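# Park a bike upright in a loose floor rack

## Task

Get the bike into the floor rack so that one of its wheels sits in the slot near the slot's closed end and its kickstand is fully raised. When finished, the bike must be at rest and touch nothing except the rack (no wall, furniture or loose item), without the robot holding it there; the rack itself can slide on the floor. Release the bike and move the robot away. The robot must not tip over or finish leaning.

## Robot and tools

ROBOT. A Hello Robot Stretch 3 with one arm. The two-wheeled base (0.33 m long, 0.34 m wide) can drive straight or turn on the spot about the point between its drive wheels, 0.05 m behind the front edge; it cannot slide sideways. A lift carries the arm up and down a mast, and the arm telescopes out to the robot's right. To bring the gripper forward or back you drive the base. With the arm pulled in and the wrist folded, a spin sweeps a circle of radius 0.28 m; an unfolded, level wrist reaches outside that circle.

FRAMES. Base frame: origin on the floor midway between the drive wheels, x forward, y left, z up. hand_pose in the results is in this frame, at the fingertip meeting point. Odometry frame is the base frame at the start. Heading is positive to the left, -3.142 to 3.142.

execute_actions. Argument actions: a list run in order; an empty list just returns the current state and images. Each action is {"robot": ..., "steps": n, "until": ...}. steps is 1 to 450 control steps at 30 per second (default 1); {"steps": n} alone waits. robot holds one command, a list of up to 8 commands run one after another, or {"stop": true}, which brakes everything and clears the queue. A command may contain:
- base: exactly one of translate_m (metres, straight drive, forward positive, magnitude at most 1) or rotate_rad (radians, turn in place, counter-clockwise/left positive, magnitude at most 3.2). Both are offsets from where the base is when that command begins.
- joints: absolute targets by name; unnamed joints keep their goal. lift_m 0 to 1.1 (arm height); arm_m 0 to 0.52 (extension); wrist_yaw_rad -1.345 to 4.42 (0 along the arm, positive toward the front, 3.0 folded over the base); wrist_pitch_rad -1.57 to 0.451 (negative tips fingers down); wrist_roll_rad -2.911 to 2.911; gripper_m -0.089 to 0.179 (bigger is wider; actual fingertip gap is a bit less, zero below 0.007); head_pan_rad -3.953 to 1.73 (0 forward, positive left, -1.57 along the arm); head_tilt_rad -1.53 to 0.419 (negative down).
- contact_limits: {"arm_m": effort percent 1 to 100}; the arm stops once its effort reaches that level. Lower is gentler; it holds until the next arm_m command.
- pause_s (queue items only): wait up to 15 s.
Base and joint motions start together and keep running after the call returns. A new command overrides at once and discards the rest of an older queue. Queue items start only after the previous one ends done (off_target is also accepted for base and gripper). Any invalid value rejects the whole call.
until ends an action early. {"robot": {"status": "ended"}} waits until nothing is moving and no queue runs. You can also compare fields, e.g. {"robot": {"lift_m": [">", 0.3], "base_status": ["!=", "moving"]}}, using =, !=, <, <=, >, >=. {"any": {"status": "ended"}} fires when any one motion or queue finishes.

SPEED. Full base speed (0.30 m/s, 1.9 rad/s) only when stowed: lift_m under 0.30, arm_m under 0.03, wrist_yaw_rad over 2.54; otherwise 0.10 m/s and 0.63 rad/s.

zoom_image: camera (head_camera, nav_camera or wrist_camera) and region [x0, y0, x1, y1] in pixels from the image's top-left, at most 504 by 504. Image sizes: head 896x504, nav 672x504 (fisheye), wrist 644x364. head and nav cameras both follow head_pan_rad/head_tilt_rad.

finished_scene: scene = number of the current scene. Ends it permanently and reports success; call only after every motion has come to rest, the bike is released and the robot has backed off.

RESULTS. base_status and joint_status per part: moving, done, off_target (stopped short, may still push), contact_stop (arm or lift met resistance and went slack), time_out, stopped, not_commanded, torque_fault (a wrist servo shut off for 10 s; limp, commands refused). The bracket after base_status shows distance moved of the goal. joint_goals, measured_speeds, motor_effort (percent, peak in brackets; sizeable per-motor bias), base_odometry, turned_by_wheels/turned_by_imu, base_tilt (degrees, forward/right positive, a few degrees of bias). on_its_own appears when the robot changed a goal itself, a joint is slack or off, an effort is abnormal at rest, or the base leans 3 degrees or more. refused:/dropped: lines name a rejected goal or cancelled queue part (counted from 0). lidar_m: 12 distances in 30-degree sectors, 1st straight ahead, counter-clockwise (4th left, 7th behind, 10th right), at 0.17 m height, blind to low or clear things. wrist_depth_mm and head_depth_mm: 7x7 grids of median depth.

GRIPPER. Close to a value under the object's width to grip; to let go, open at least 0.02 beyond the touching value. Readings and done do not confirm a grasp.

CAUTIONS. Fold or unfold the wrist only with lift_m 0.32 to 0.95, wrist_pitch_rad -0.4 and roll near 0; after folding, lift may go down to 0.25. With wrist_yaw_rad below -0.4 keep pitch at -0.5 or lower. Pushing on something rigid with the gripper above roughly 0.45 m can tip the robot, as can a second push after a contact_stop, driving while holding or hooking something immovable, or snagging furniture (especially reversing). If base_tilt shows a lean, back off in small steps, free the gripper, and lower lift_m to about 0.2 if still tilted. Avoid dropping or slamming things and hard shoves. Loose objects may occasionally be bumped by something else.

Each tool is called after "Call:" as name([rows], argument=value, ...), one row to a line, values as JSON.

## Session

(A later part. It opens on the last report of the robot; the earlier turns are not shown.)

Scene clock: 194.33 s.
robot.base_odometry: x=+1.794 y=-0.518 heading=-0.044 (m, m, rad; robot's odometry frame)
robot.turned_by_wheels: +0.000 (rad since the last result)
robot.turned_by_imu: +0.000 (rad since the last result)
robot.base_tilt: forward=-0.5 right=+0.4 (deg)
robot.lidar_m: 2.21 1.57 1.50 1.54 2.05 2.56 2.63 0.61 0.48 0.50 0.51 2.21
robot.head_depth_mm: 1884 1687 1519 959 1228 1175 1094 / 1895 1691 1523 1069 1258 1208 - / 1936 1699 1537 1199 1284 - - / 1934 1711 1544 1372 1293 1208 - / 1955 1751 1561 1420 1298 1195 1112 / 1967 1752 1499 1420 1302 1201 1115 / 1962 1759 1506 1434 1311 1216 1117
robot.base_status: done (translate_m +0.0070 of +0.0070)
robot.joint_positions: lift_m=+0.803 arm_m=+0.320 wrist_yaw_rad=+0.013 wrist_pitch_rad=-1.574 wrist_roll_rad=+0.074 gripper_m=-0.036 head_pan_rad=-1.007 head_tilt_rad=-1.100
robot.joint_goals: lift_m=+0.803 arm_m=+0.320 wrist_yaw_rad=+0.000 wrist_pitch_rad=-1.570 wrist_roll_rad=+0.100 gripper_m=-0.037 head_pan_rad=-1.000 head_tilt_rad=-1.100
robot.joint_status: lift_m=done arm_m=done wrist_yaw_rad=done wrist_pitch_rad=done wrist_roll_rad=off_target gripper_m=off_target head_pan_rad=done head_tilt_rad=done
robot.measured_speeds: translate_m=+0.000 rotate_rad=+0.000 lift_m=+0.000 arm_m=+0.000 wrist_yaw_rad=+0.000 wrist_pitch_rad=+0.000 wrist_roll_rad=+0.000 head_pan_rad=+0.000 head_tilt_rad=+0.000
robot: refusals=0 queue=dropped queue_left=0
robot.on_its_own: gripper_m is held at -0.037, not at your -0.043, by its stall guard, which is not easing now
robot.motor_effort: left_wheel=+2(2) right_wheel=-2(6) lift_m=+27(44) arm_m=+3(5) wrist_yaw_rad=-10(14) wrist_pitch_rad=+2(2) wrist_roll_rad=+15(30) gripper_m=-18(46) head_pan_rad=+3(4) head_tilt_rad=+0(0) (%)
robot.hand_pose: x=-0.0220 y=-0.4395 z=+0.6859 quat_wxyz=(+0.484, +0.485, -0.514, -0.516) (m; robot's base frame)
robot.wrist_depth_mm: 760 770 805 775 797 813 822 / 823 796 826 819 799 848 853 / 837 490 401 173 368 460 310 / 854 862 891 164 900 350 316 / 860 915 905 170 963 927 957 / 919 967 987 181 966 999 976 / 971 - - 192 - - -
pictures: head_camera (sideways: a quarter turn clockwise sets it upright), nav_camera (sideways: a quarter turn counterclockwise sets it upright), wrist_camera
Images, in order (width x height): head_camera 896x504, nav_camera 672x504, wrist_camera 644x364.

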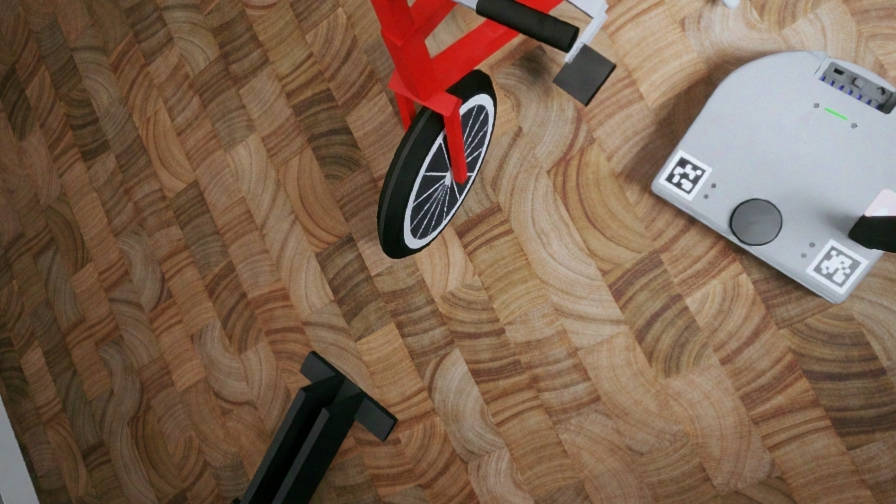

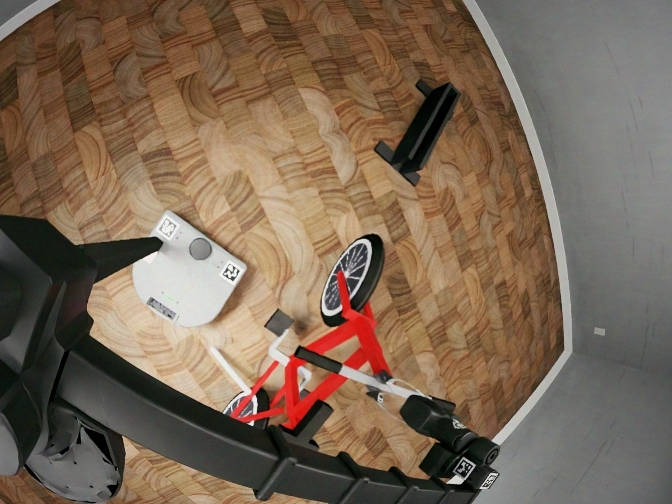

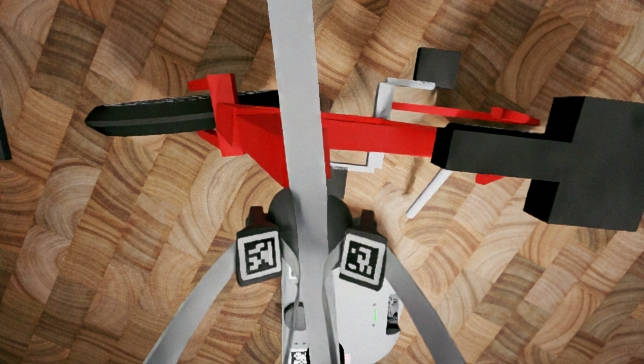

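Call:
execute_actions([
  {"robot": {"joints": {"arm_m": 0.335, "lift_m": 0.806, "wrist_roll_rad": 0.12, "gripper_m": -0.045}, "base": {"translate_m": 0.1}}, "steps": 120, "until": {"robot": {"status": "ended"}}},
  {"steps": 5},
])

Scene clock: 197.33 s.
robot.base_odometry: x=+1.894 y=-0.523 heading=-0.044 (m, m, rad; robot's odometry frame)
robot.turned_by_wheels: +0.000 (rad since the last result)
robot.turned_by_imu: +0.000 (rad since the last result)
robot.base_tilt: forward=-0.4 right=+0.4 (deg)
robot.lidar_m: 2.14 1.52 1.45 1.50 1.99 2.66 2.73 0.62 0.49 0.50 0.50 2.12
robot.head_depth_mm: 1877 1685 1507 965 1235 1174 1089 / 1898 1697 1517 1064 1264 1205 - / 1902 1704 1543 1178 1289 - - / 1929 1721 1550 1372 1292 1198 - / 1943 1717 1556 1422 1301 1204 1108 / 1955 1734 1493 1427 1308 1207 1112 / 1941 1752 1518 1433 1317 1210 1121
robot.base_status: done (translate_m +0.1000 of +0.1000)
robot.joint_positions: lift_m=+0.806 arm_m=+0.335 wrist_yaw_rad=+0.014 wrist_pitch_rad=-1.574 wrist_roll_rad=+0.086 gripper_m=-0.038 head_pan_rad=-1.007 head_tilt_rad=-1.100
robot.joint_goals: lift_m=+0.806 arm_m=+0.335 wrist_yaw_rad=+0.000 wrist_pitch_rad=-1.570 wrist_roll_rad=+0.120 gripper_m=-0.039 head_pan_rad=-1.000 head_tilt_rad=-1.100
robot.joint_status: lift_m=done arm_m=done wrist_yaw_rad=done wrist_pitch_rad=done wrist_roll_rad=off_target gripper_m=off_target head_pan_rad=done head_tilt_rad=done
robot.measured_speeds: translate_m=+0.000 rotate_rad=+0.000 lift_m=+0.000 arm_m=+0.000 wrist_yaw_rad=+0.000 wrist_pitch_rad=+0.000 wrist_roll_rad=+0.000 head_pan_rad=+0.000 head_tilt_rad=+0.000
robot: refusals=0 queue=dropped queue_left=0
robot.on_its_own: gripper_m is held at -0.039, not at your -0.045, by its stall guard, which is not easing now
robot.motor_effort: left_wheel=+2(4) right_wheel=-3(9) lift_m=+32(41) arm_m=+2(5) wrist_yaw_rad=-11(11) wrist_pitch_rad=+2(2) wrist_roll_rad=+19(22) gripper_m=-20(60) head_pan_rad=+3(3) head_tilt_rad=+1(1) (%)
robot.hand_pose: x=-0.0220 y=-0.4547 z=+0.6887 quat_wxyz=(+0.481, +0.482, -0.516, -0.519) (m; robot's base frame)
robot.wrist_depth_mm: 766 769 775 806 828 835 824 / 813 810 817 838 639 843 859 / 836 489 413 169 368 412 308 / 865 866 897 164 886 358 320 / 896 895 952 171 968 963 974 / 940 939 946 182 978 997 - / 998 - - 191 - - -
pictures: head_camera (sideways: a quarter turn clockwise sets it upright), nav_camera (sideways: a quarter turn counterclockwise sets it upright), wrist_camera
Images, in order (width x height): head_camera 896x504, nav_camera 672x504, wrist_camera 644x364.

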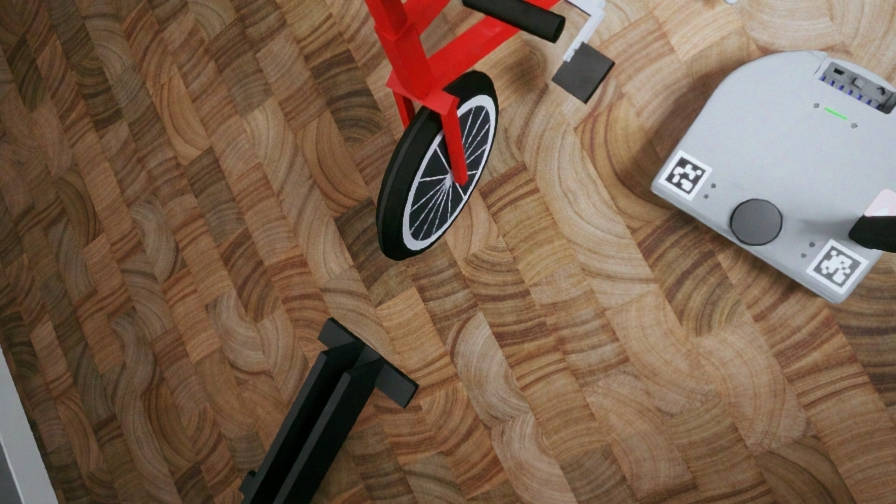

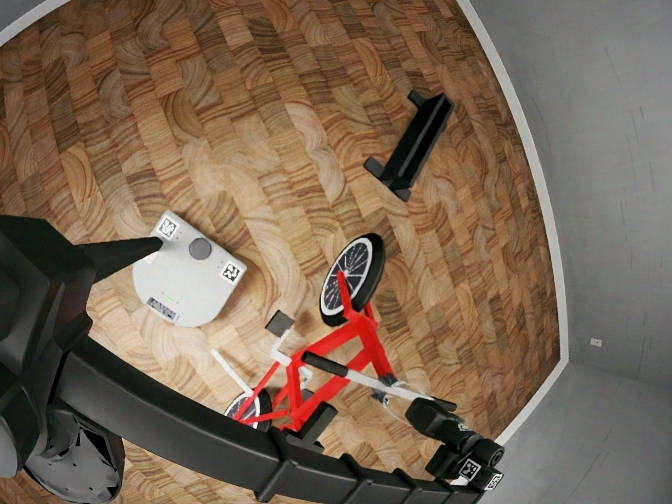

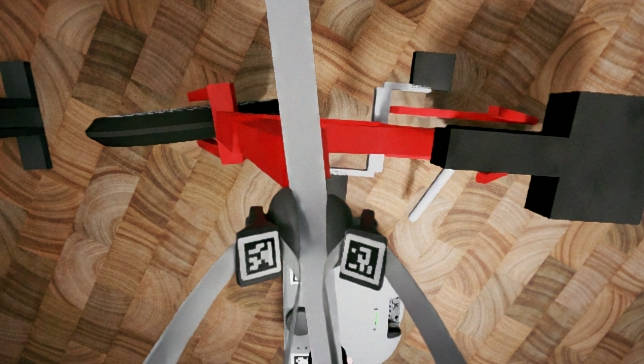

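Call:
zoom_image(camera="wrist_camera", region=[0, 40, 260, 200])

Region (0, 40, 260, 200) of wrist_camera's 644x364 image, scaled by 1.938; it fills the top 310 rows of this view, and the rest is white.

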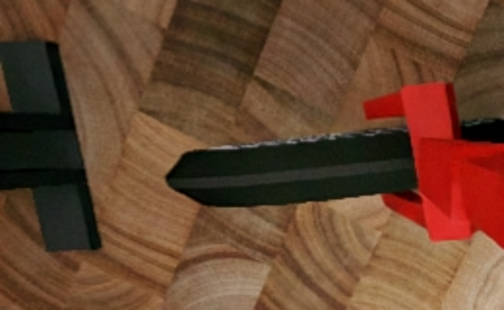

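Call:
execute_actions([
  {"robot": {"joints": {"arm_m": 0.348, "lift_m": 0.807, "wrist_roll_rad": 0.16, "gripper_m": -0.043}, "base": {"translate_m": 0.1}}, "steps": 120, "until": {"robot": {"status": "ended"}}},
  {"steps": 5},
])

Scene clock: 201.07 s.
robot.base_odometry: x=+1.994 y=-0.527 heading=-0.044 (m, m, rad; robot's odometry frame)
robot.turned_by_wheels: +0.000 (rad since the last result)
robot.turned_by_imu: +0.000 (rad since the last result)
robot.base_tilt: forward=-0.4 right=+0.4 (deg)
robot.lidar_m: 2.07 1.48 1.41 1.45 1.93 2.74 2.82 0.63 0.49 0.49 0.50 2.04
robot.head_depth_mm: 1890 1676 1512 949 1226 1178 1088 / 1898 1684 1524 1066 1266 1208 - / 1922 1702 1542 1198 1284 - - / 1932 1717 1540 1375 1293 1201 - / 1945 1732 1552 1416 1304 1202 1112 / 1936 1747 1464 1422 1300 1211 1116 / 1904 1747 1507 1429 1312 1206 1120
robot.base_status: done (translate_m +0.1000 of +0.1000)
robot.joint_positions: lift_m=+0.807 arm_m=+0.348 wrist_yaw_rad=+0.015 wrist_pitch_rad=-1.574 wrist_roll_rad=+0.127 gripper_m=-0.036 head_pan_rad=-1.007 head_tilt_rad=-1.100
robot.joint_goals: lift_m=+0.807 arm_m=+0.348 wrist_yaw_rad=+0.000 wrist_pitch_rad=-1.570 wrist_roll_rad=+0.160 gripper_m=-0.037 head_pan_rad=-1.000 head_tilt_rad=-1.100
robot.joint_status: lift_m=done arm_m=done wrist_yaw_rad=done wrist_pitch_rad=done wrist_roll_rad=off_target gripper_m=off_target head_pan_rad=done head_tilt_rad=done
robot.measured_speeds: translate_m=+0.000 rotate_rad=+0.000 lift_m=+0.000 arm_m=+0.000 wrist_yaw_rad=+0.000 wrist_pitch_rad=+0.000 wrist_roll_rad=+0.000 head_pan_rad=+0.000 head_tilt_rad=+0.000
robot: refusals=0 queue=dropped queue_left=0
robot.on_its_own: gripper_m is held at -0.037, not at your -0.043, by its stall guard, which is not easing now
robot.motor_effort: left_wheel=+2(5) right_wheel=-3(7) lift_m=+32(33) arm_m=+1(2) wrist_yaw_rad=-12(12) wrist_pitch_rad=+2(2) wrist_roll_rad=+18(26) gripper_m=-18(44) head_pan_rad=+2(4) head_tilt_rad=+0(0) (%)
robot.hand_pose: x=-0.0220 y=-0.4677 z=+0.6897 quat_wxyz=(+0.471, +0.472, -0.526, -0.528) (m; robot's base frame)
robot.wrist_depth_mm: 794 802 792 774 828 821 832 / 799 811 835 815 849 822 871 / 839 490 441 194 367 309 311 / 870 883 907 165 898 899 323 / 927 909 924 170 941 962 975 / 919 966 964 180 984 984 - / 957 985 - 186 - - -
pictures: head_camera (sideways: a quarter turn clockwise sets it upright), nav_camera (sideways: a quarter turn counterclockwise sets it upright), wrist_camera
Images, in order (width x height): head_camera 896x504, nav_camera 672x504, wrist_camera 644x364.

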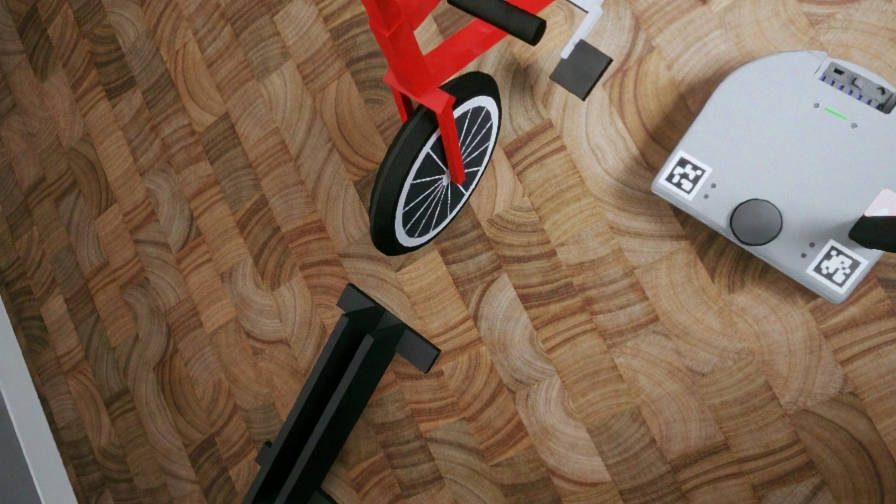

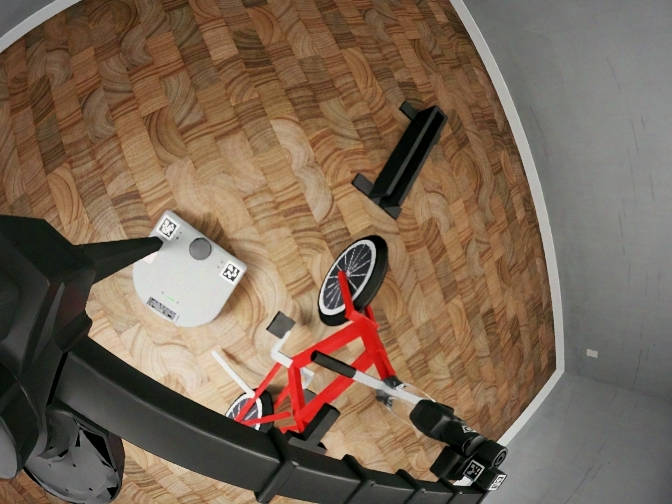

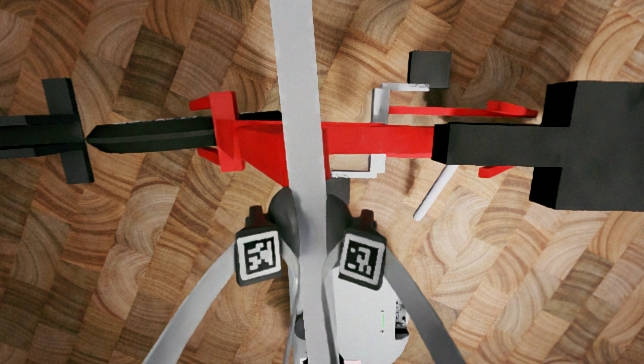

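Call:
zoom_image(camera="wrist_camera", region=[0, 60, 260, 200])

Call:
zoom_image(camera="head_camera", region=[280, 160, 520, 400])

Region (0, 60, 260, 200) of wrist_camera's 644x364 image, scaled by 1.938; it fills the top 271 rows of this view, and the rest is white.

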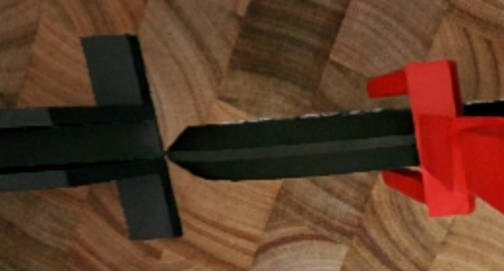

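Region (280, 160, 520, 400) of head_camera's 896x504 image, scaled by 2.100, with more detail than that image has.

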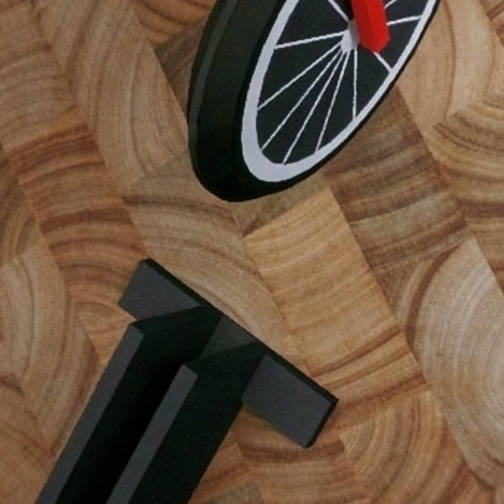

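Call:
execute_actions([
  {"robot": {"joints": {"gripper_m": -0.045}, "base": {"translate_m": 0.12}}, "steps": 120, "until": {"robot": {"status": "ended"}}},
  {"steps": 5},
])

Call:
zoom_image(camera="wrist_camera", region=[0, 60, 260, 200])

Call:
zoom_image(camera="head_camera", region=[300, 160, 520, 380])

Scene clock: 204.17 s.
robot.base_odometry: x=+2.114 y=-0.532 heading=-0.044 (m, m, rad; robot's odometry frame)
robot.turned_by_wheels: +0.000 (rad since the last result)
robot.turned_by_imu: +0.001 (rad since the last result)
robot.base_tilt: forward=-0.4 right=+0.4 (deg)
robot.lidar_m: 1.98 1.42 1.35 1.39 1.85 2.85 2.93 0.64 0.49 0.49 0.50 1.93
robot.head_depth_mm: 1891 1682 1526 950 1223 1177 1090 / 1912 1687 1534 1062 1265 1203 - / 1898 1704 1530 1185 1286 - - / 1935 1729 1545 1365 1291 1201 - / 1947 1718 1549 1383 1293 1200 1113 / 1889 1739 1470 1424 1298 1201 1114 / 1866 1754 1520 1426 1301 1210 1123
robot.base_status: done (translate_m +0.1200 of +0.1200)
robot.joint_positions: lift_m=+0.807 arm_m=+0.348 wrist_yaw_rad=+0.015 wrist_pitch_rad=-1.574 wrist_roll_rad=+0.127 gripper_m=-0.038 head_pan_rad=-1.007 head_tilt_rad=-1.100
robot.joint_goals: lift_m=+0.807 arm_m=+0.348 wrist_yaw_rad=+0.000 wrist_pitch_rad=-1.570 wrist_roll_rad=+0.160 gripper_m=-0.039 head_pan_rad=-1.000 head_tilt_rad=-1.100
robot.joint_status: lift_m=done arm_m=done wrist_yaw_rad=done wrist_pitch_rad=done wrist_roll_rad=off_target gripper_m=off_target head_pan_rad=done head_tilt_rad=done
robot.measured_speeds: translate_m=+0.000 rotate_rad=+0.000 lift_m=+0.000 arm_m=+0.000 wrist_yaw_rad=+0.000 wrist_pitch_rad=+0.000 wrist_roll_rad=+0.000 head_pan_rad=+0.000 head_tilt_rad=+0.000
robot: refusals=0 queue=done queue_left=0
robot.on_its_own: gripper_m is held at -0.039, not at your -0.045, by its stall guard, which is not easing now
robot.motor_effort: left_wheel=+2(6) right_wheel=-3(10) lift_m=+31(32) arm_m=+2(1) wrist_yaw_rad=-12(12) wrist_pitch_rad=+2(2) wrist_roll_rad=+18(18) gripper_m=-19(61) head_pan_rad=+2(3) head_tilt_rad=-1(0) (%)
robot.hand_pose: x=-0.0220 y=-0.4677 z=+0.6898 quat_wxyz=(+0.471, +0.472, -0.526, -0.528) (m; robot's base frame)
robot.wrist_depth_mm: 798 796 778 789 812 814 834 / 812 803 799 816 815 868 307 / 804 501 435 170 368 310 312 / 880 876 889 165 901 903 324 / 916 916 907 169 958 950 968 / 945 952 980 179 984 - 987 / 981 - - 186 - - -
pictures: head_camera (sideways: a quarter turn clockwise sets it upright), nav_camera (sideways: a quarter turn counterclockwise sets it upright), wrist_camera
Images, in order (width x height): head_camera 896x504, nav_camera 672x504, wrist_camera 644x364.

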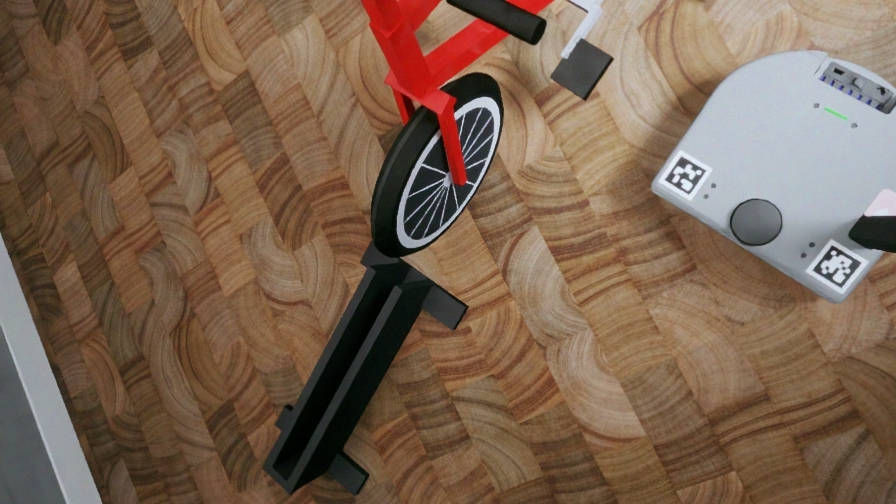

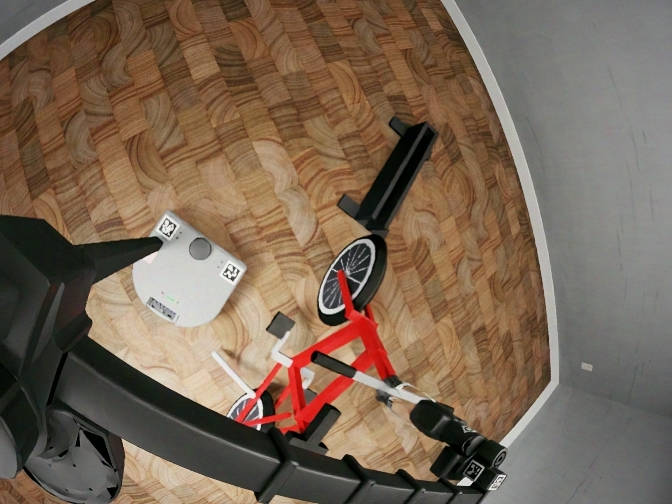

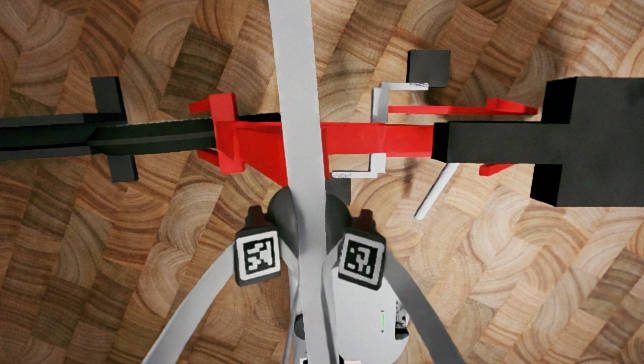

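Region (0, 60, 260, 200) of wrist_camera's 644x364 image, scaled by 1.938; it fills the top 271 rows of this view, and the rest is white.

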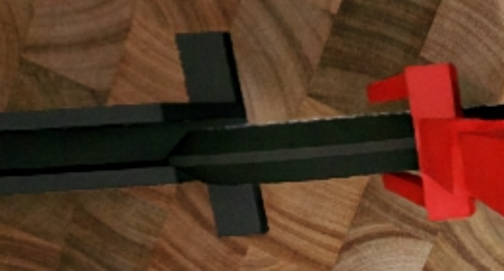

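Region (300, 160, 520, 380) of head_camera's 896x504 image, scaled by 2.291, with more detail than that image has.

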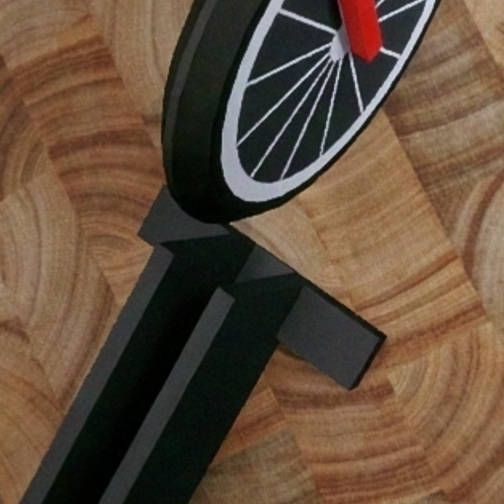

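Call:
execute_actions([
  {"robot": {"joints": {"wrist_roll_rad": 0.18, "gripper_m": -0.043}, "base": {"translate_m": 0.07}}, "steps": 120, "until": {"robot": {"status": "ended"}}},
  {"steps": 5},
])

Call:
zoom_image(camera="wrist_camera", region=[0, 60, 260, 200])

Call:
zoom_image(camera="head_camera", region=[320, 170, 500, 350])

Scene clock: 208.00 s.
robot.base_odometry: x=+2.184 y=-0.536 heading=-0.044 (m, m, rad; robot's odometry frame)
robot.turned_by_wheels: +0.000 (rad since the last result)
robot.turned_by_imu: +0.000 (rad since the last result)
robot.base_tilt: forward=-0.4 right=+0.5 (deg)
robot.lidar_m: 1.92 1.38 1.32 1.36 1.80 2.91 3.00 0.64 0.50 0.48 0.49 1.87
robot.head_depth_mm: 1874 1677 1512 940 1231 1183 1093 / 1891 1689 1528 1061 1270 1212 - / 1924 1696 1544 1183 1283 - - / 1933 1711 1547 1369 1297 1203 - / 1909 1728 1561 1393 1302 1204 1112 / 1855 1733 1468 1422 1302 1200 1120 / 1815 1744 1548 1421 1311 1207 1120
robot.base_status: done (translate_m +0.0700 of +0.0700)
robot.joint_positions: lift_m=+0.807 arm_m=+0.348 wrist_yaw_rad=+0.015 wrist_pitch_rad=-1.574 wrist_roll_rad=+0.145 gripper_m=-0.036 head_pan_rad=-1.007 head_tilt_rad=-1.100
robot.joint_goals: lift_m=+0.807 arm_m=+0.348 wrist_yaw_rad=+0.000 wrist_pitch_rad=-1.570 wrist_roll_rad=+0.180 gripper_m=-0.037 head_pan_rad=-1.000 head_tilt_rad=-1.100
robot.joint_status: lift_m=done arm_m=done wrist_yaw_rad=done wrist_pitch_rad=done wrist_roll_rad=off_target gripper_m=off_target head_pan_rad=done head_tilt_rad=done
robot.measured_speeds: translate_m=+0.000 rotate_rad=+0.000 lift_m=+0.000 arm_m=+0.000 wrist_yaw_rad=+0.000 wrist_pitch_rad=+0.000 wrist_roll_rad=+0.000 head_pan_rad=+0.000 head_tilt_rad=+0.000
robot: refusals=0 queue=dropped queue_left=0
robot.on_its_own: gripper_m is held at -0.037, not at your -0.043, by its stall guard, which is not easing now
robot.motor_effort: left_wheel=+1(6) right_wheel=-2(11) lift_m=+29(30) arm_m=+2(2) wrist_yaw_rad=-12(12) wrist_pitch_rad=+2(2) wrist_roll_rad=+20(25) gripper_m=-19(45) head_pan_rad=+3(2) head_tilt_rad=+0(1) (%)
robot.hand_pose: x=-0.0220 y=-0.4677 z=+0.6898 quat_wxyz=(+0.466, +0.467, -0.530, -0.533) (m; robot's base frame)
robot.wrist_depth_mm: 786 790 790 783 840 825 823 / 811 821 817 831 835 870 307 / 814 497 434 322 363 308 309 / 861 899 897 165 901 926 321 / 919 933 933 169 957 - 980 / 971 928 990 179 973 976 - / 982 979 - 185 - - -
pictures: head_camera (sideways: a quarter turn clockwise sets it upright), nav_camera (sideways: a quarter turn counterclockwise sets it upright), wrist_camera
Images, in order (width x height): head_camera 896x504, nav_camera 672x504, wrist_camera 644x364.

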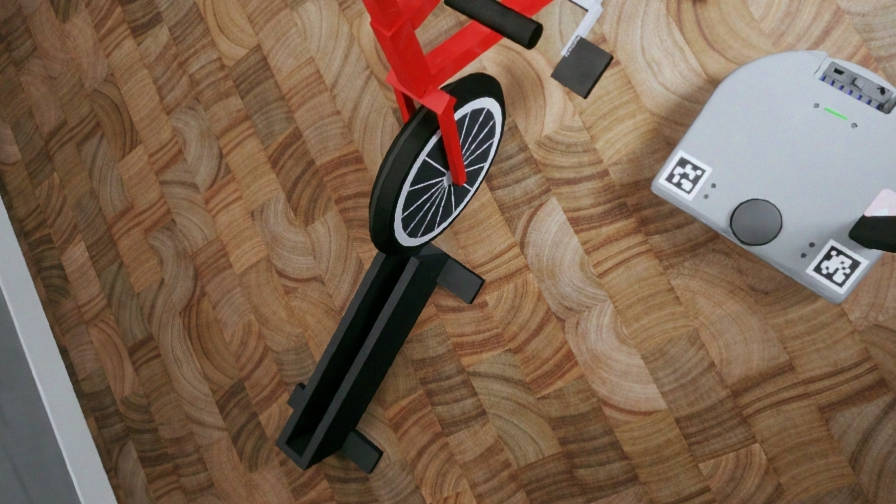

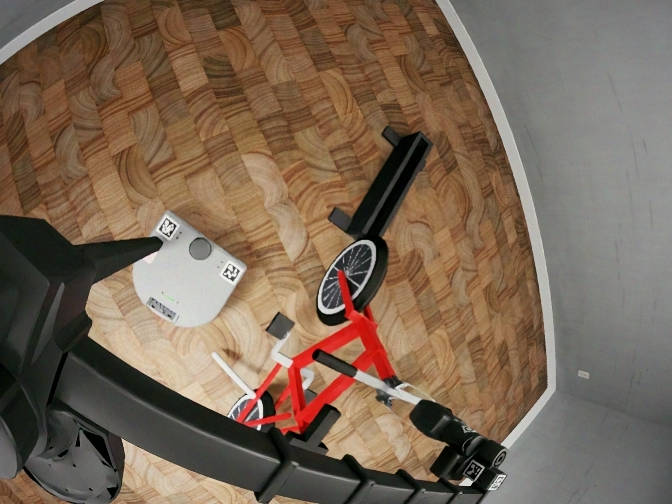

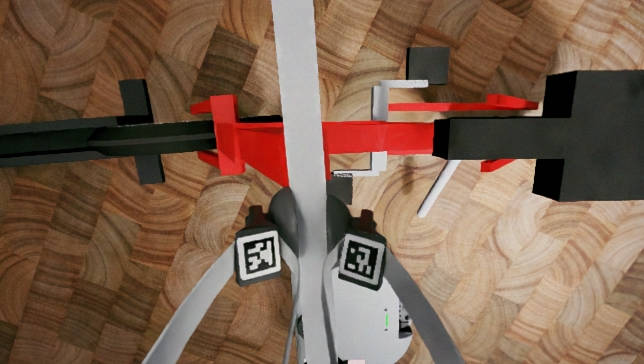

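Region (0, 60, 260, 200) of wrist_camera's 644x364 image, scaled by 1.938; it fills the top 271 rows of this view, and the rest is white.

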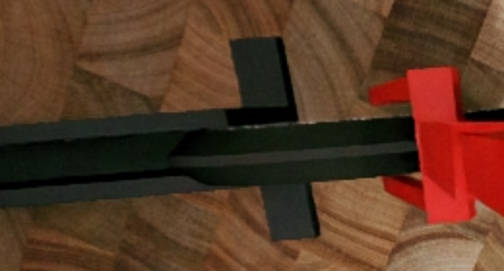

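Region (320, 170, 500, 350) of head_camera's 896x504 image, scaled by 2.800, with more detail than that image has.

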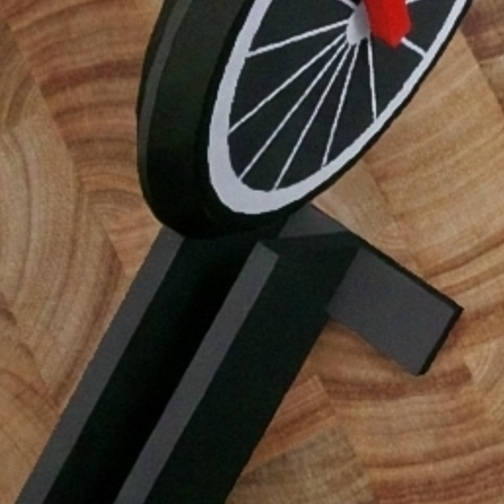

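Call:
execute_actions([
  {"robot": [{"joints": {"wrist_roll_rad": 0.15, "gripper_m": -0.045}}], "steps": 20},
  {"robot": {"base": {"translate_m": 0.05}}, "steps": 120, "until": {"robot": {"base_status": ["!=", "moving"]}}},
  {"steps": 8},
])

Call:
zoom_image(camera="wrist_camera", region=[0, 60, 260, 200])

Call:
zoom_image(camera="head_camera", region=[320, 170, 500, 350])

Scene clock: 210.93 s.
robot.base_odometry: x=+2.234 y=-0.538 heading=-0.044 (m, m, rad; robot's odometry frame)
robot.turned_by_wheels: +0.000 (rad since the last result)
robot.turned_by_imu: +0.000 (rad since the last result)
robot.base_tilt: forward=-0.4 right=+0.4 (deg)
robot.lidar_m: 1.88 1.36 1.29 1.33 1.78 2.95 3.06 0.64 0.50 0.48 0.49 1.82
robot.head_depth_mm: 1875 1673 1511 886 1233 1178 1094 / 1908 1691 1530 1059 1264 1201 - / 1914 1705 1527 1180 1279 - - / 1907 1718 1539 1354 1291 1206 - / 1884 1723 1545 1401 1298 1202 1113 / 1839 1736 1465 1417 1298 1207 1116 / 1772 1756 1567 1435 1315 1207 1117
robot.base_status: done (translate_m +0.0500 of +0.0500)
robot.joint_positions: lift_m=+0.807 arm_m=+0.348 wrist_yaw_rad=+0.012 wrist_pitch_rad=-1.574 wrist_roll_rad=+0.134 gripper_m=-0.038 head_pan_rad=-1.007 head_tilt_rad=-1.100
robot.joint_goals: lift_m=+0.807 arm_m=+0.348 wrist_yaw_rad=+0.000 wrist_pitch_rad=-1.570 wrist_roll_rad=+0.150 gripper_m=-0.039 head_pan_rad=-1.000 head_tilt_rad=-1.100
robot.joint_status: lift_m=done arm_m=done wrist_yaw_rad=done wrist_pitch_rad=done wrist_roll_rad=done gripper_m=done head_pan_rad=done head_tilt_rad=done
robot.measured_speeds: translate_m=+0.000 rotate_rad=+0.000 lift_m=+0.000 arm_m=+0.000 wrist_yaw_rad=+0.000 wrist_pitch_rad=+0.000 wrist_roll_rad=+0.000 head_pan_rad=+0.000 head_tilt_rad=+0.000
robot: refusals=0 queue=done queue_left=0
robot.on_its_own: gripper_m is held at -0.039, not at your -0.045, by its stall guard, which is not easing now
robot.motor_effort: left_wheel=+2(3) right_wheel=-3(9) lift_m=+30(30) arm_m=+2(3) wrist_yaw_rad=-10(12) wrist_pitch_rad=+2(2) wrist_roll_rad=+9(20) gripper_m=-19(61) head_pan_rad=+3(3) head_tilt_rad=-1(1) (%)
robot.hand_pose: x=-0.0219 y=-0.4678 z=+0.6898 quat_wxyz=(+0.468, +0.469, -0.528, -0.531) (m; robot's base frame)
robot.wrist_depth_mm: 772 772 809 785 793 807 829 / 818 817 818 812 821 863 305 / 825 493 437 327 369 310 310 / 863 902 899 166 929 900 321 / 911 929 921 168 933 985 973 / 928 957 987 568 988 992 - / 970 970 - 184 - - -
pictures: head_camera (sideways: a quarter turn clockwise sets it upright), nav_camera (sideways: a quarter turn counterclockwise sets it upright), wrist_camera
Images, in order (width x height): head_camera 896x504, nav_camera 672x504, wrist_camera 644x364.

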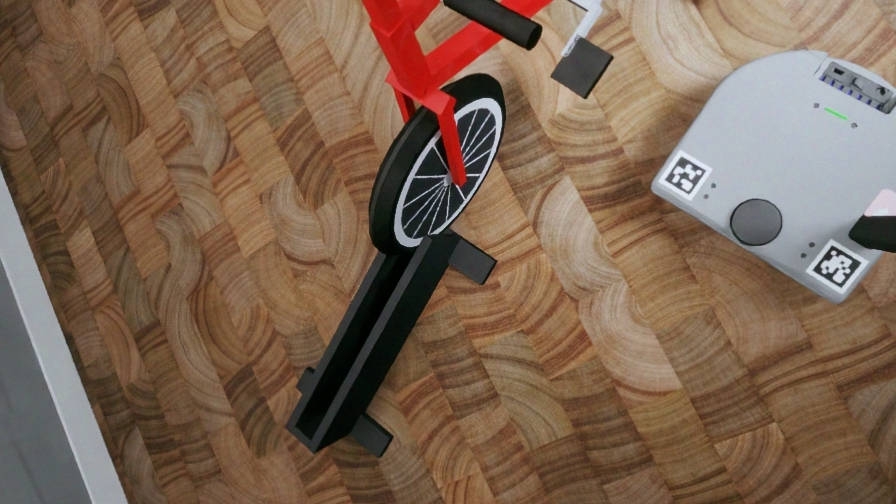

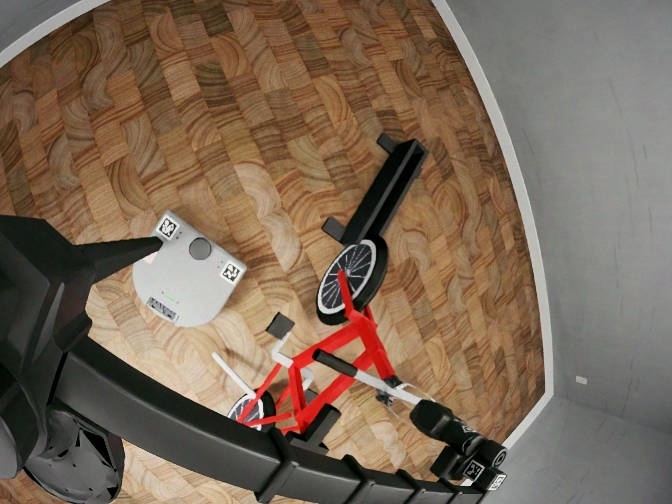

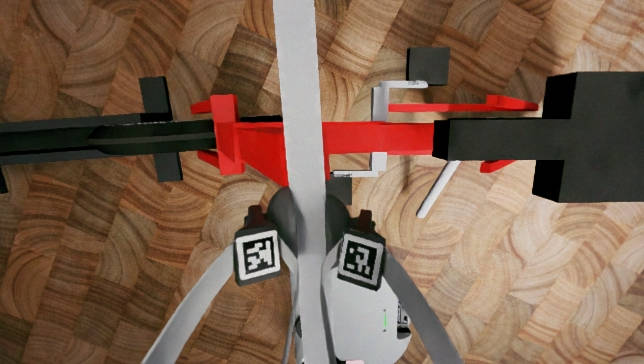

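Region (0, 60, 260, 200) of wrist_camera's 644x364 image, scaled by 1.938; it fills the top 271 rows of this view, and the rest is white.

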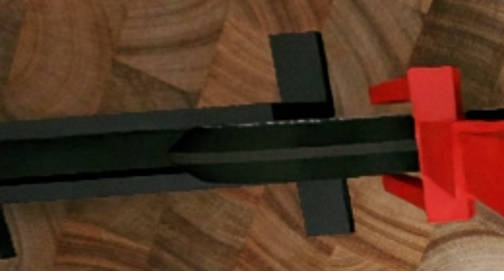

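Region (320, 170, 500, 350) of head_camera's 896x504 image, scaled by 2.800, with more detail than that image has.

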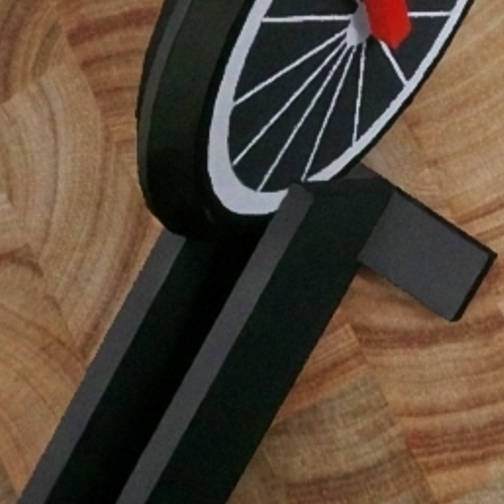

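Call:
execute_actions([
  {"robot": {"joints": {"arm_m": 0.344, "lift_m": 0.809, "gripper_m": -0.043}, "base": {"translate_m": 0.13}}, "steps": 120, "until": {"robot": {"status": "ended"}}},
  {"steps": 5},
])

Call:
zoom_image(camera="wrist_camera", region=[0, 60, 260, 200])

Scene clock: 214.47 s.
robot.base_odometry: x=+2.363 y=-0.544 heading=-0.045 (m, m, rad; robot's odometry frame)
robot.turned_by_wheels: +0.000 (rad since the last result)
robot.turned_by_imu: +0.000 (rad since the last result)
robot.base_tilt: forward=-0.5 right=+0.4 (deg)
robot.lidar_m: 1.76 1.29 1.23 1.26 1.69 3.08 3.17 0.65 0.50 0.48 0.49 1.71
robot.head_depth_mm: 1890 1684 1530 944 1228 1175 1093 / 1899 1695 1528 1048 1279 1207 - / 1916 1708 1536 1167 1285 - - / 1865 1722 1542 1350 1293 1197 - / 1863 1731 1554 1393 1295 1207 1111 / 1744 1746 1569 1427 1305 1204 1116 / 1653 1747 1571 1445 1314 1214 1123
robot.base_status: done (translate_m +0.1300 of +0.1300)
robot.joint_positions: lift_m=+0.809 arm_m=+0.344 wrist_yaw_rad=+0.012 wrist_pitch_rad=-1.574 wrist_roll_rad=+0.134 gripper_m=-0.036 head_pan_rad=-1.007 head_tilt_rad=-1.100
robot.joint_goals: lift_m=+0.809 arm_m=+0.344 wrist_yaw_rad=+0.000 wrist_pitch_rad=-1.570 wrist_roll_rad=+0.150 gripper_m=-0.037 head_pan_rad=-1.000 head_tilt_rad=-1.100
robot.joint_status: lift_m=done arm_m=done wrist_yaw_rad=done wrist_pitch_rad=done wrist_roll_rad=done gripper_m=off_target head_pan_rad=done head_tilt_rad=done
robot.measured_speeds: translate_m=+0.000 rotate_rad=+0.000 lift_m=+0.000 arm_m=+0.000 wrist_yaw_rad=+0.000 wrist_pitch_rad=+0.000 wrist_roll_rad=+0.000 head_pan_rad=+0.000 head_tilt_rad=+0.000
robot: refusals=0 queue=done queue_left=0
robot.on_its_own: gripper_m is held at -0.037, not at your -0.043, by its stall guard, which is not easing now
robot.motor_effort: left_wheel=-2(9) right_wheel=+8(28) lift_m=+27(33) arm_m=-1(2) wrist_yaw_rad=-9(10) wrist_pitch_rad=+2(2) wrist_roll_rad=+9(9) gripper_m=-21(46) head_pan_rad=+3(2) head_tilt_rad=+0(0) (%)
robot.hand_pose: x=-0.0219 y=-0.4641 z=+0.6919 quat_wxyz=(+0.468, +0.469, -0.528, -0.531) (m; robot's base frame)
robot.wrist_depth_mm: 774 793 801 799 827 811 818 / 811 828 816 822 848 853 309 / 827 498 476 173 368 307 311 / 856 884 861 176 890 898 324 / 925 948 923 169 961 950 969 / 948 968 947 176 996 992 984 / 997 969 - 185 - - -
pictures: head_camera (sideways: a quarter turn clockwise sets it upright), nav_camera (sideways: a quarter turn counterclockwise sets it upright), wrist_camera
Images, in order (width x height): head_camera 896x504, nav_camera 672x504, wrist_camera 644x364.

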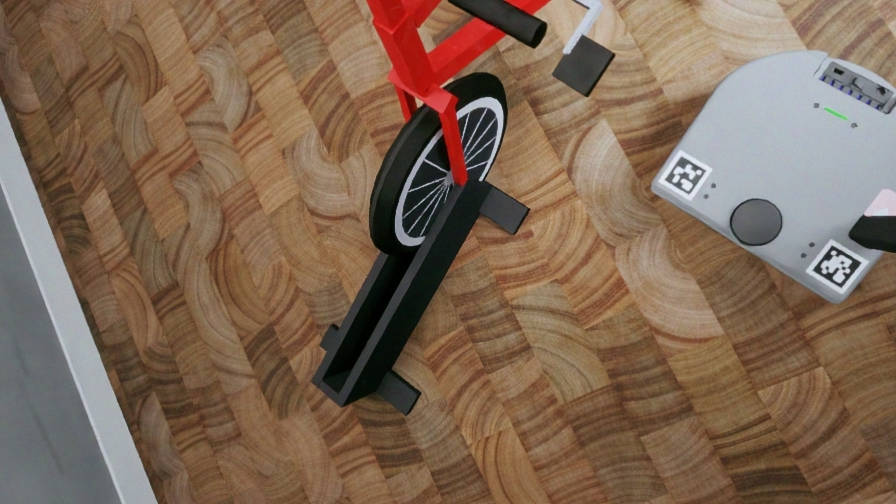

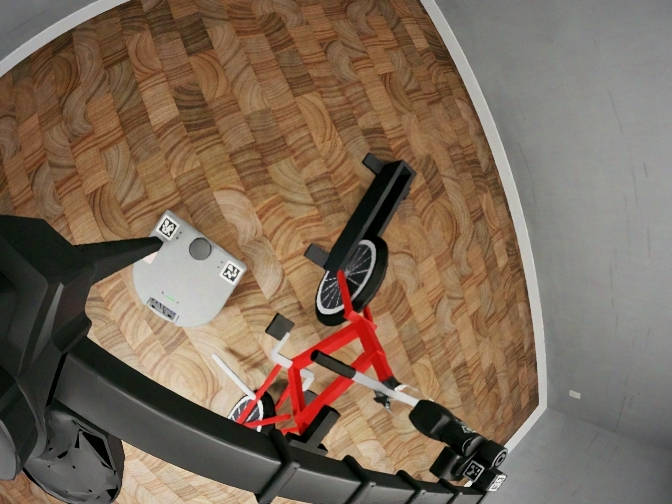

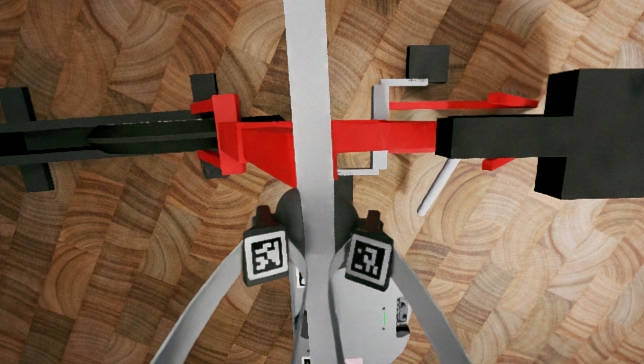

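Region (0, 60, 260, 200) of wrist_camera's 644x364 image, scaled by 1.938; it fills the top 271 rows of this view, and the rest is white.

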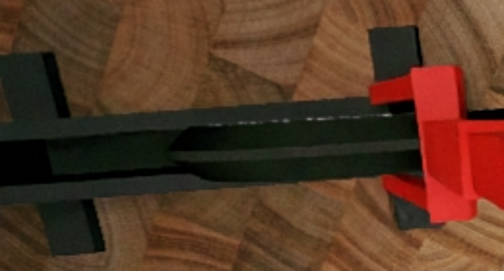

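Call:
execute_actions([
  {"robot": {"joints": {"arm_m": 0.341, "lift_m": 0.815, "gripper_m": -0.045}, "base": {"translate_m": 0.13}}, "steps": 120, "until": {"robot": {"status": "ended"}}},
  {"steps": 5},
])

Call:
zoom_image(camera="wrist_camera", region=[0, 60, 260, 200])

Scene clock: 217.43 s.
robot.base_odometry: x=+2.493 y=-0.549 heading=-0.044 (m, m, rad; robot's odometry frame)
robot.turned_by_wheels: +0.000 (rad since the last result)
robot.turned_by_imu: +0.001 (rad since the last result)
robot.base_tilt: forward=-0.4 right=+0.5 (deg)
robot.lidar_m: 1.64 1.23 1.17 1.20 1.61 3.19 3.28 0.65 0.50 0.48 0.49 1.60
robot.head_depth_mm: 1867 1684 1521 939 1233 1176 1090 / 1878 1698 1532 1054 1274 1205 - / 1851 1702 1534 1167 1286 - - / 1808 1716 1544 1336 1291 1204 - / 1714 1735 1550 1397 1295 1198 1114 / 1616 1740 1558 1416 1304 1203 1117 / 1541 1718 1560 1422 1299 1205 1118
robot.base_status: done (translate_m +0.1300 of +0.1300)
robot.joint_positions: lift_m=+0.815 arm_m=+0.341 wrist_yaw_rad=+0.012 wrist_pitch_rad=-1.574 wrist_roll_rad=+0.131 gripper_m=-0.038 head_pan_rad=-1.007 head_tilt_rad=-1.100
robot.joint_goals: lift_m=+0.815 arm_m=+0.341 wrist_yaw_rad=+0.000 wrist_pitch_rad=-1.570 wrist_roll_rad=+0.150 gripper_m=-0.039 head_pan_rad=-1.000 head_tilt_rad=-1.100
robot.joint_status: lift_m=done arm_m=done wrist_yaw_rad=done wrist_pitch_rad=done wrist_roll_rad=done gripper_m=off_target head_pan_rad=done head_tilt_rad=done
robot.measured_speeds: translate_m=+0.000 rotate_rad=+0.000 lift_m=+0.000 arm_m=+0.000 wrist_yaw_rad=+0.000 wrist_pitch_rad=+0.000 wrist_roll_rad=+0.000 head_pan_rad=+0.000 head_tilt_rad=+0.000
robot: refusals=0 queue=done queue_left=0
robot.on_its_own: gripper_m is held at -0.039, not at your -0.045, by its stall guard, which is not easing now
robot.motor_effort: left_wheel=+0(4) right_wheel=+0(16) lift_m=+40(38) arm_m=-1(0) wrist_yaw_rad=-9(9) wrist_pitch_rad=+2(2) wrist_roll_rad=+10(11) gripper_m=-20(64) head_pan_rad=+3(2) head_tilt_rad=+1(1) (%)
robot.hand_pose: x=-0.0219 y=-0.4612 z=+0.6974 quat_wxyz=(+0.469, +0.470, -0.528, -0.530) (m; robot's base frame)
robot.wrist_depth_mm: 781 792 785 794 792 827 829 / 797 805 823 847 867 863 306 / 748 506 447 199 374 315 316 / 869 892 920 174 916 922 326 / 918 903 927 - 978 954 991 / 932 959 985 181 - - - / 998 996 - 189 - - -
pictures: head_camera (sideways: a quarter turn clockwise sets it upright), nav_camera (sideways: a quarter turn counterclockwise sets it upright), wrist_camera
Images, in order (width x height): head_camera 896x504, nav_camera 672x504, wrist_camera 644x364.

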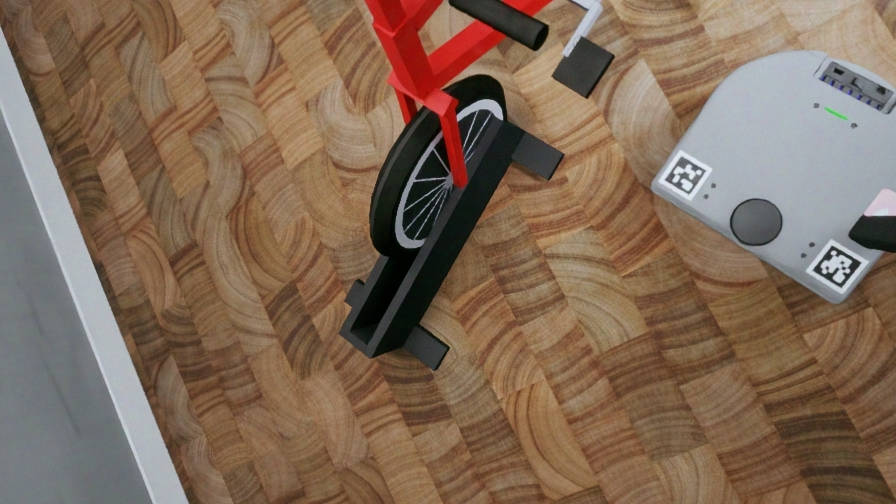

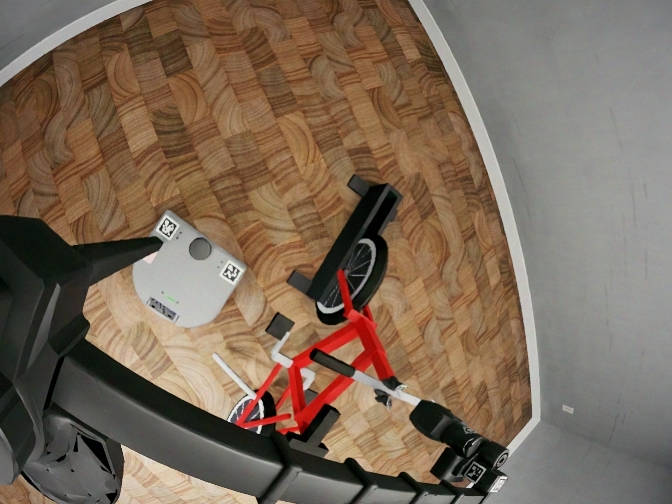

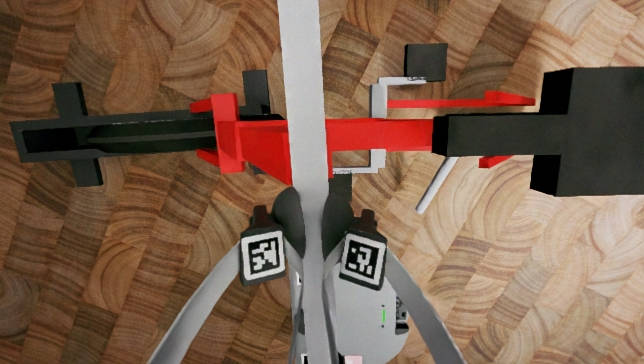

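Region (0, 60, 260, 200) of wrist_camera's 644x364 image, scaled by 1.938; it fills the top 271 rows of this view, and the rest is white.

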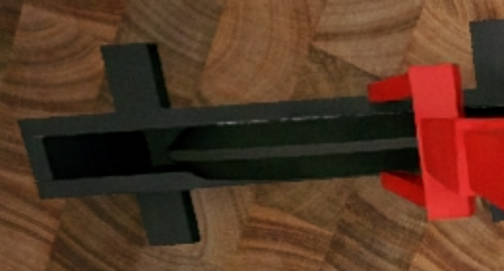

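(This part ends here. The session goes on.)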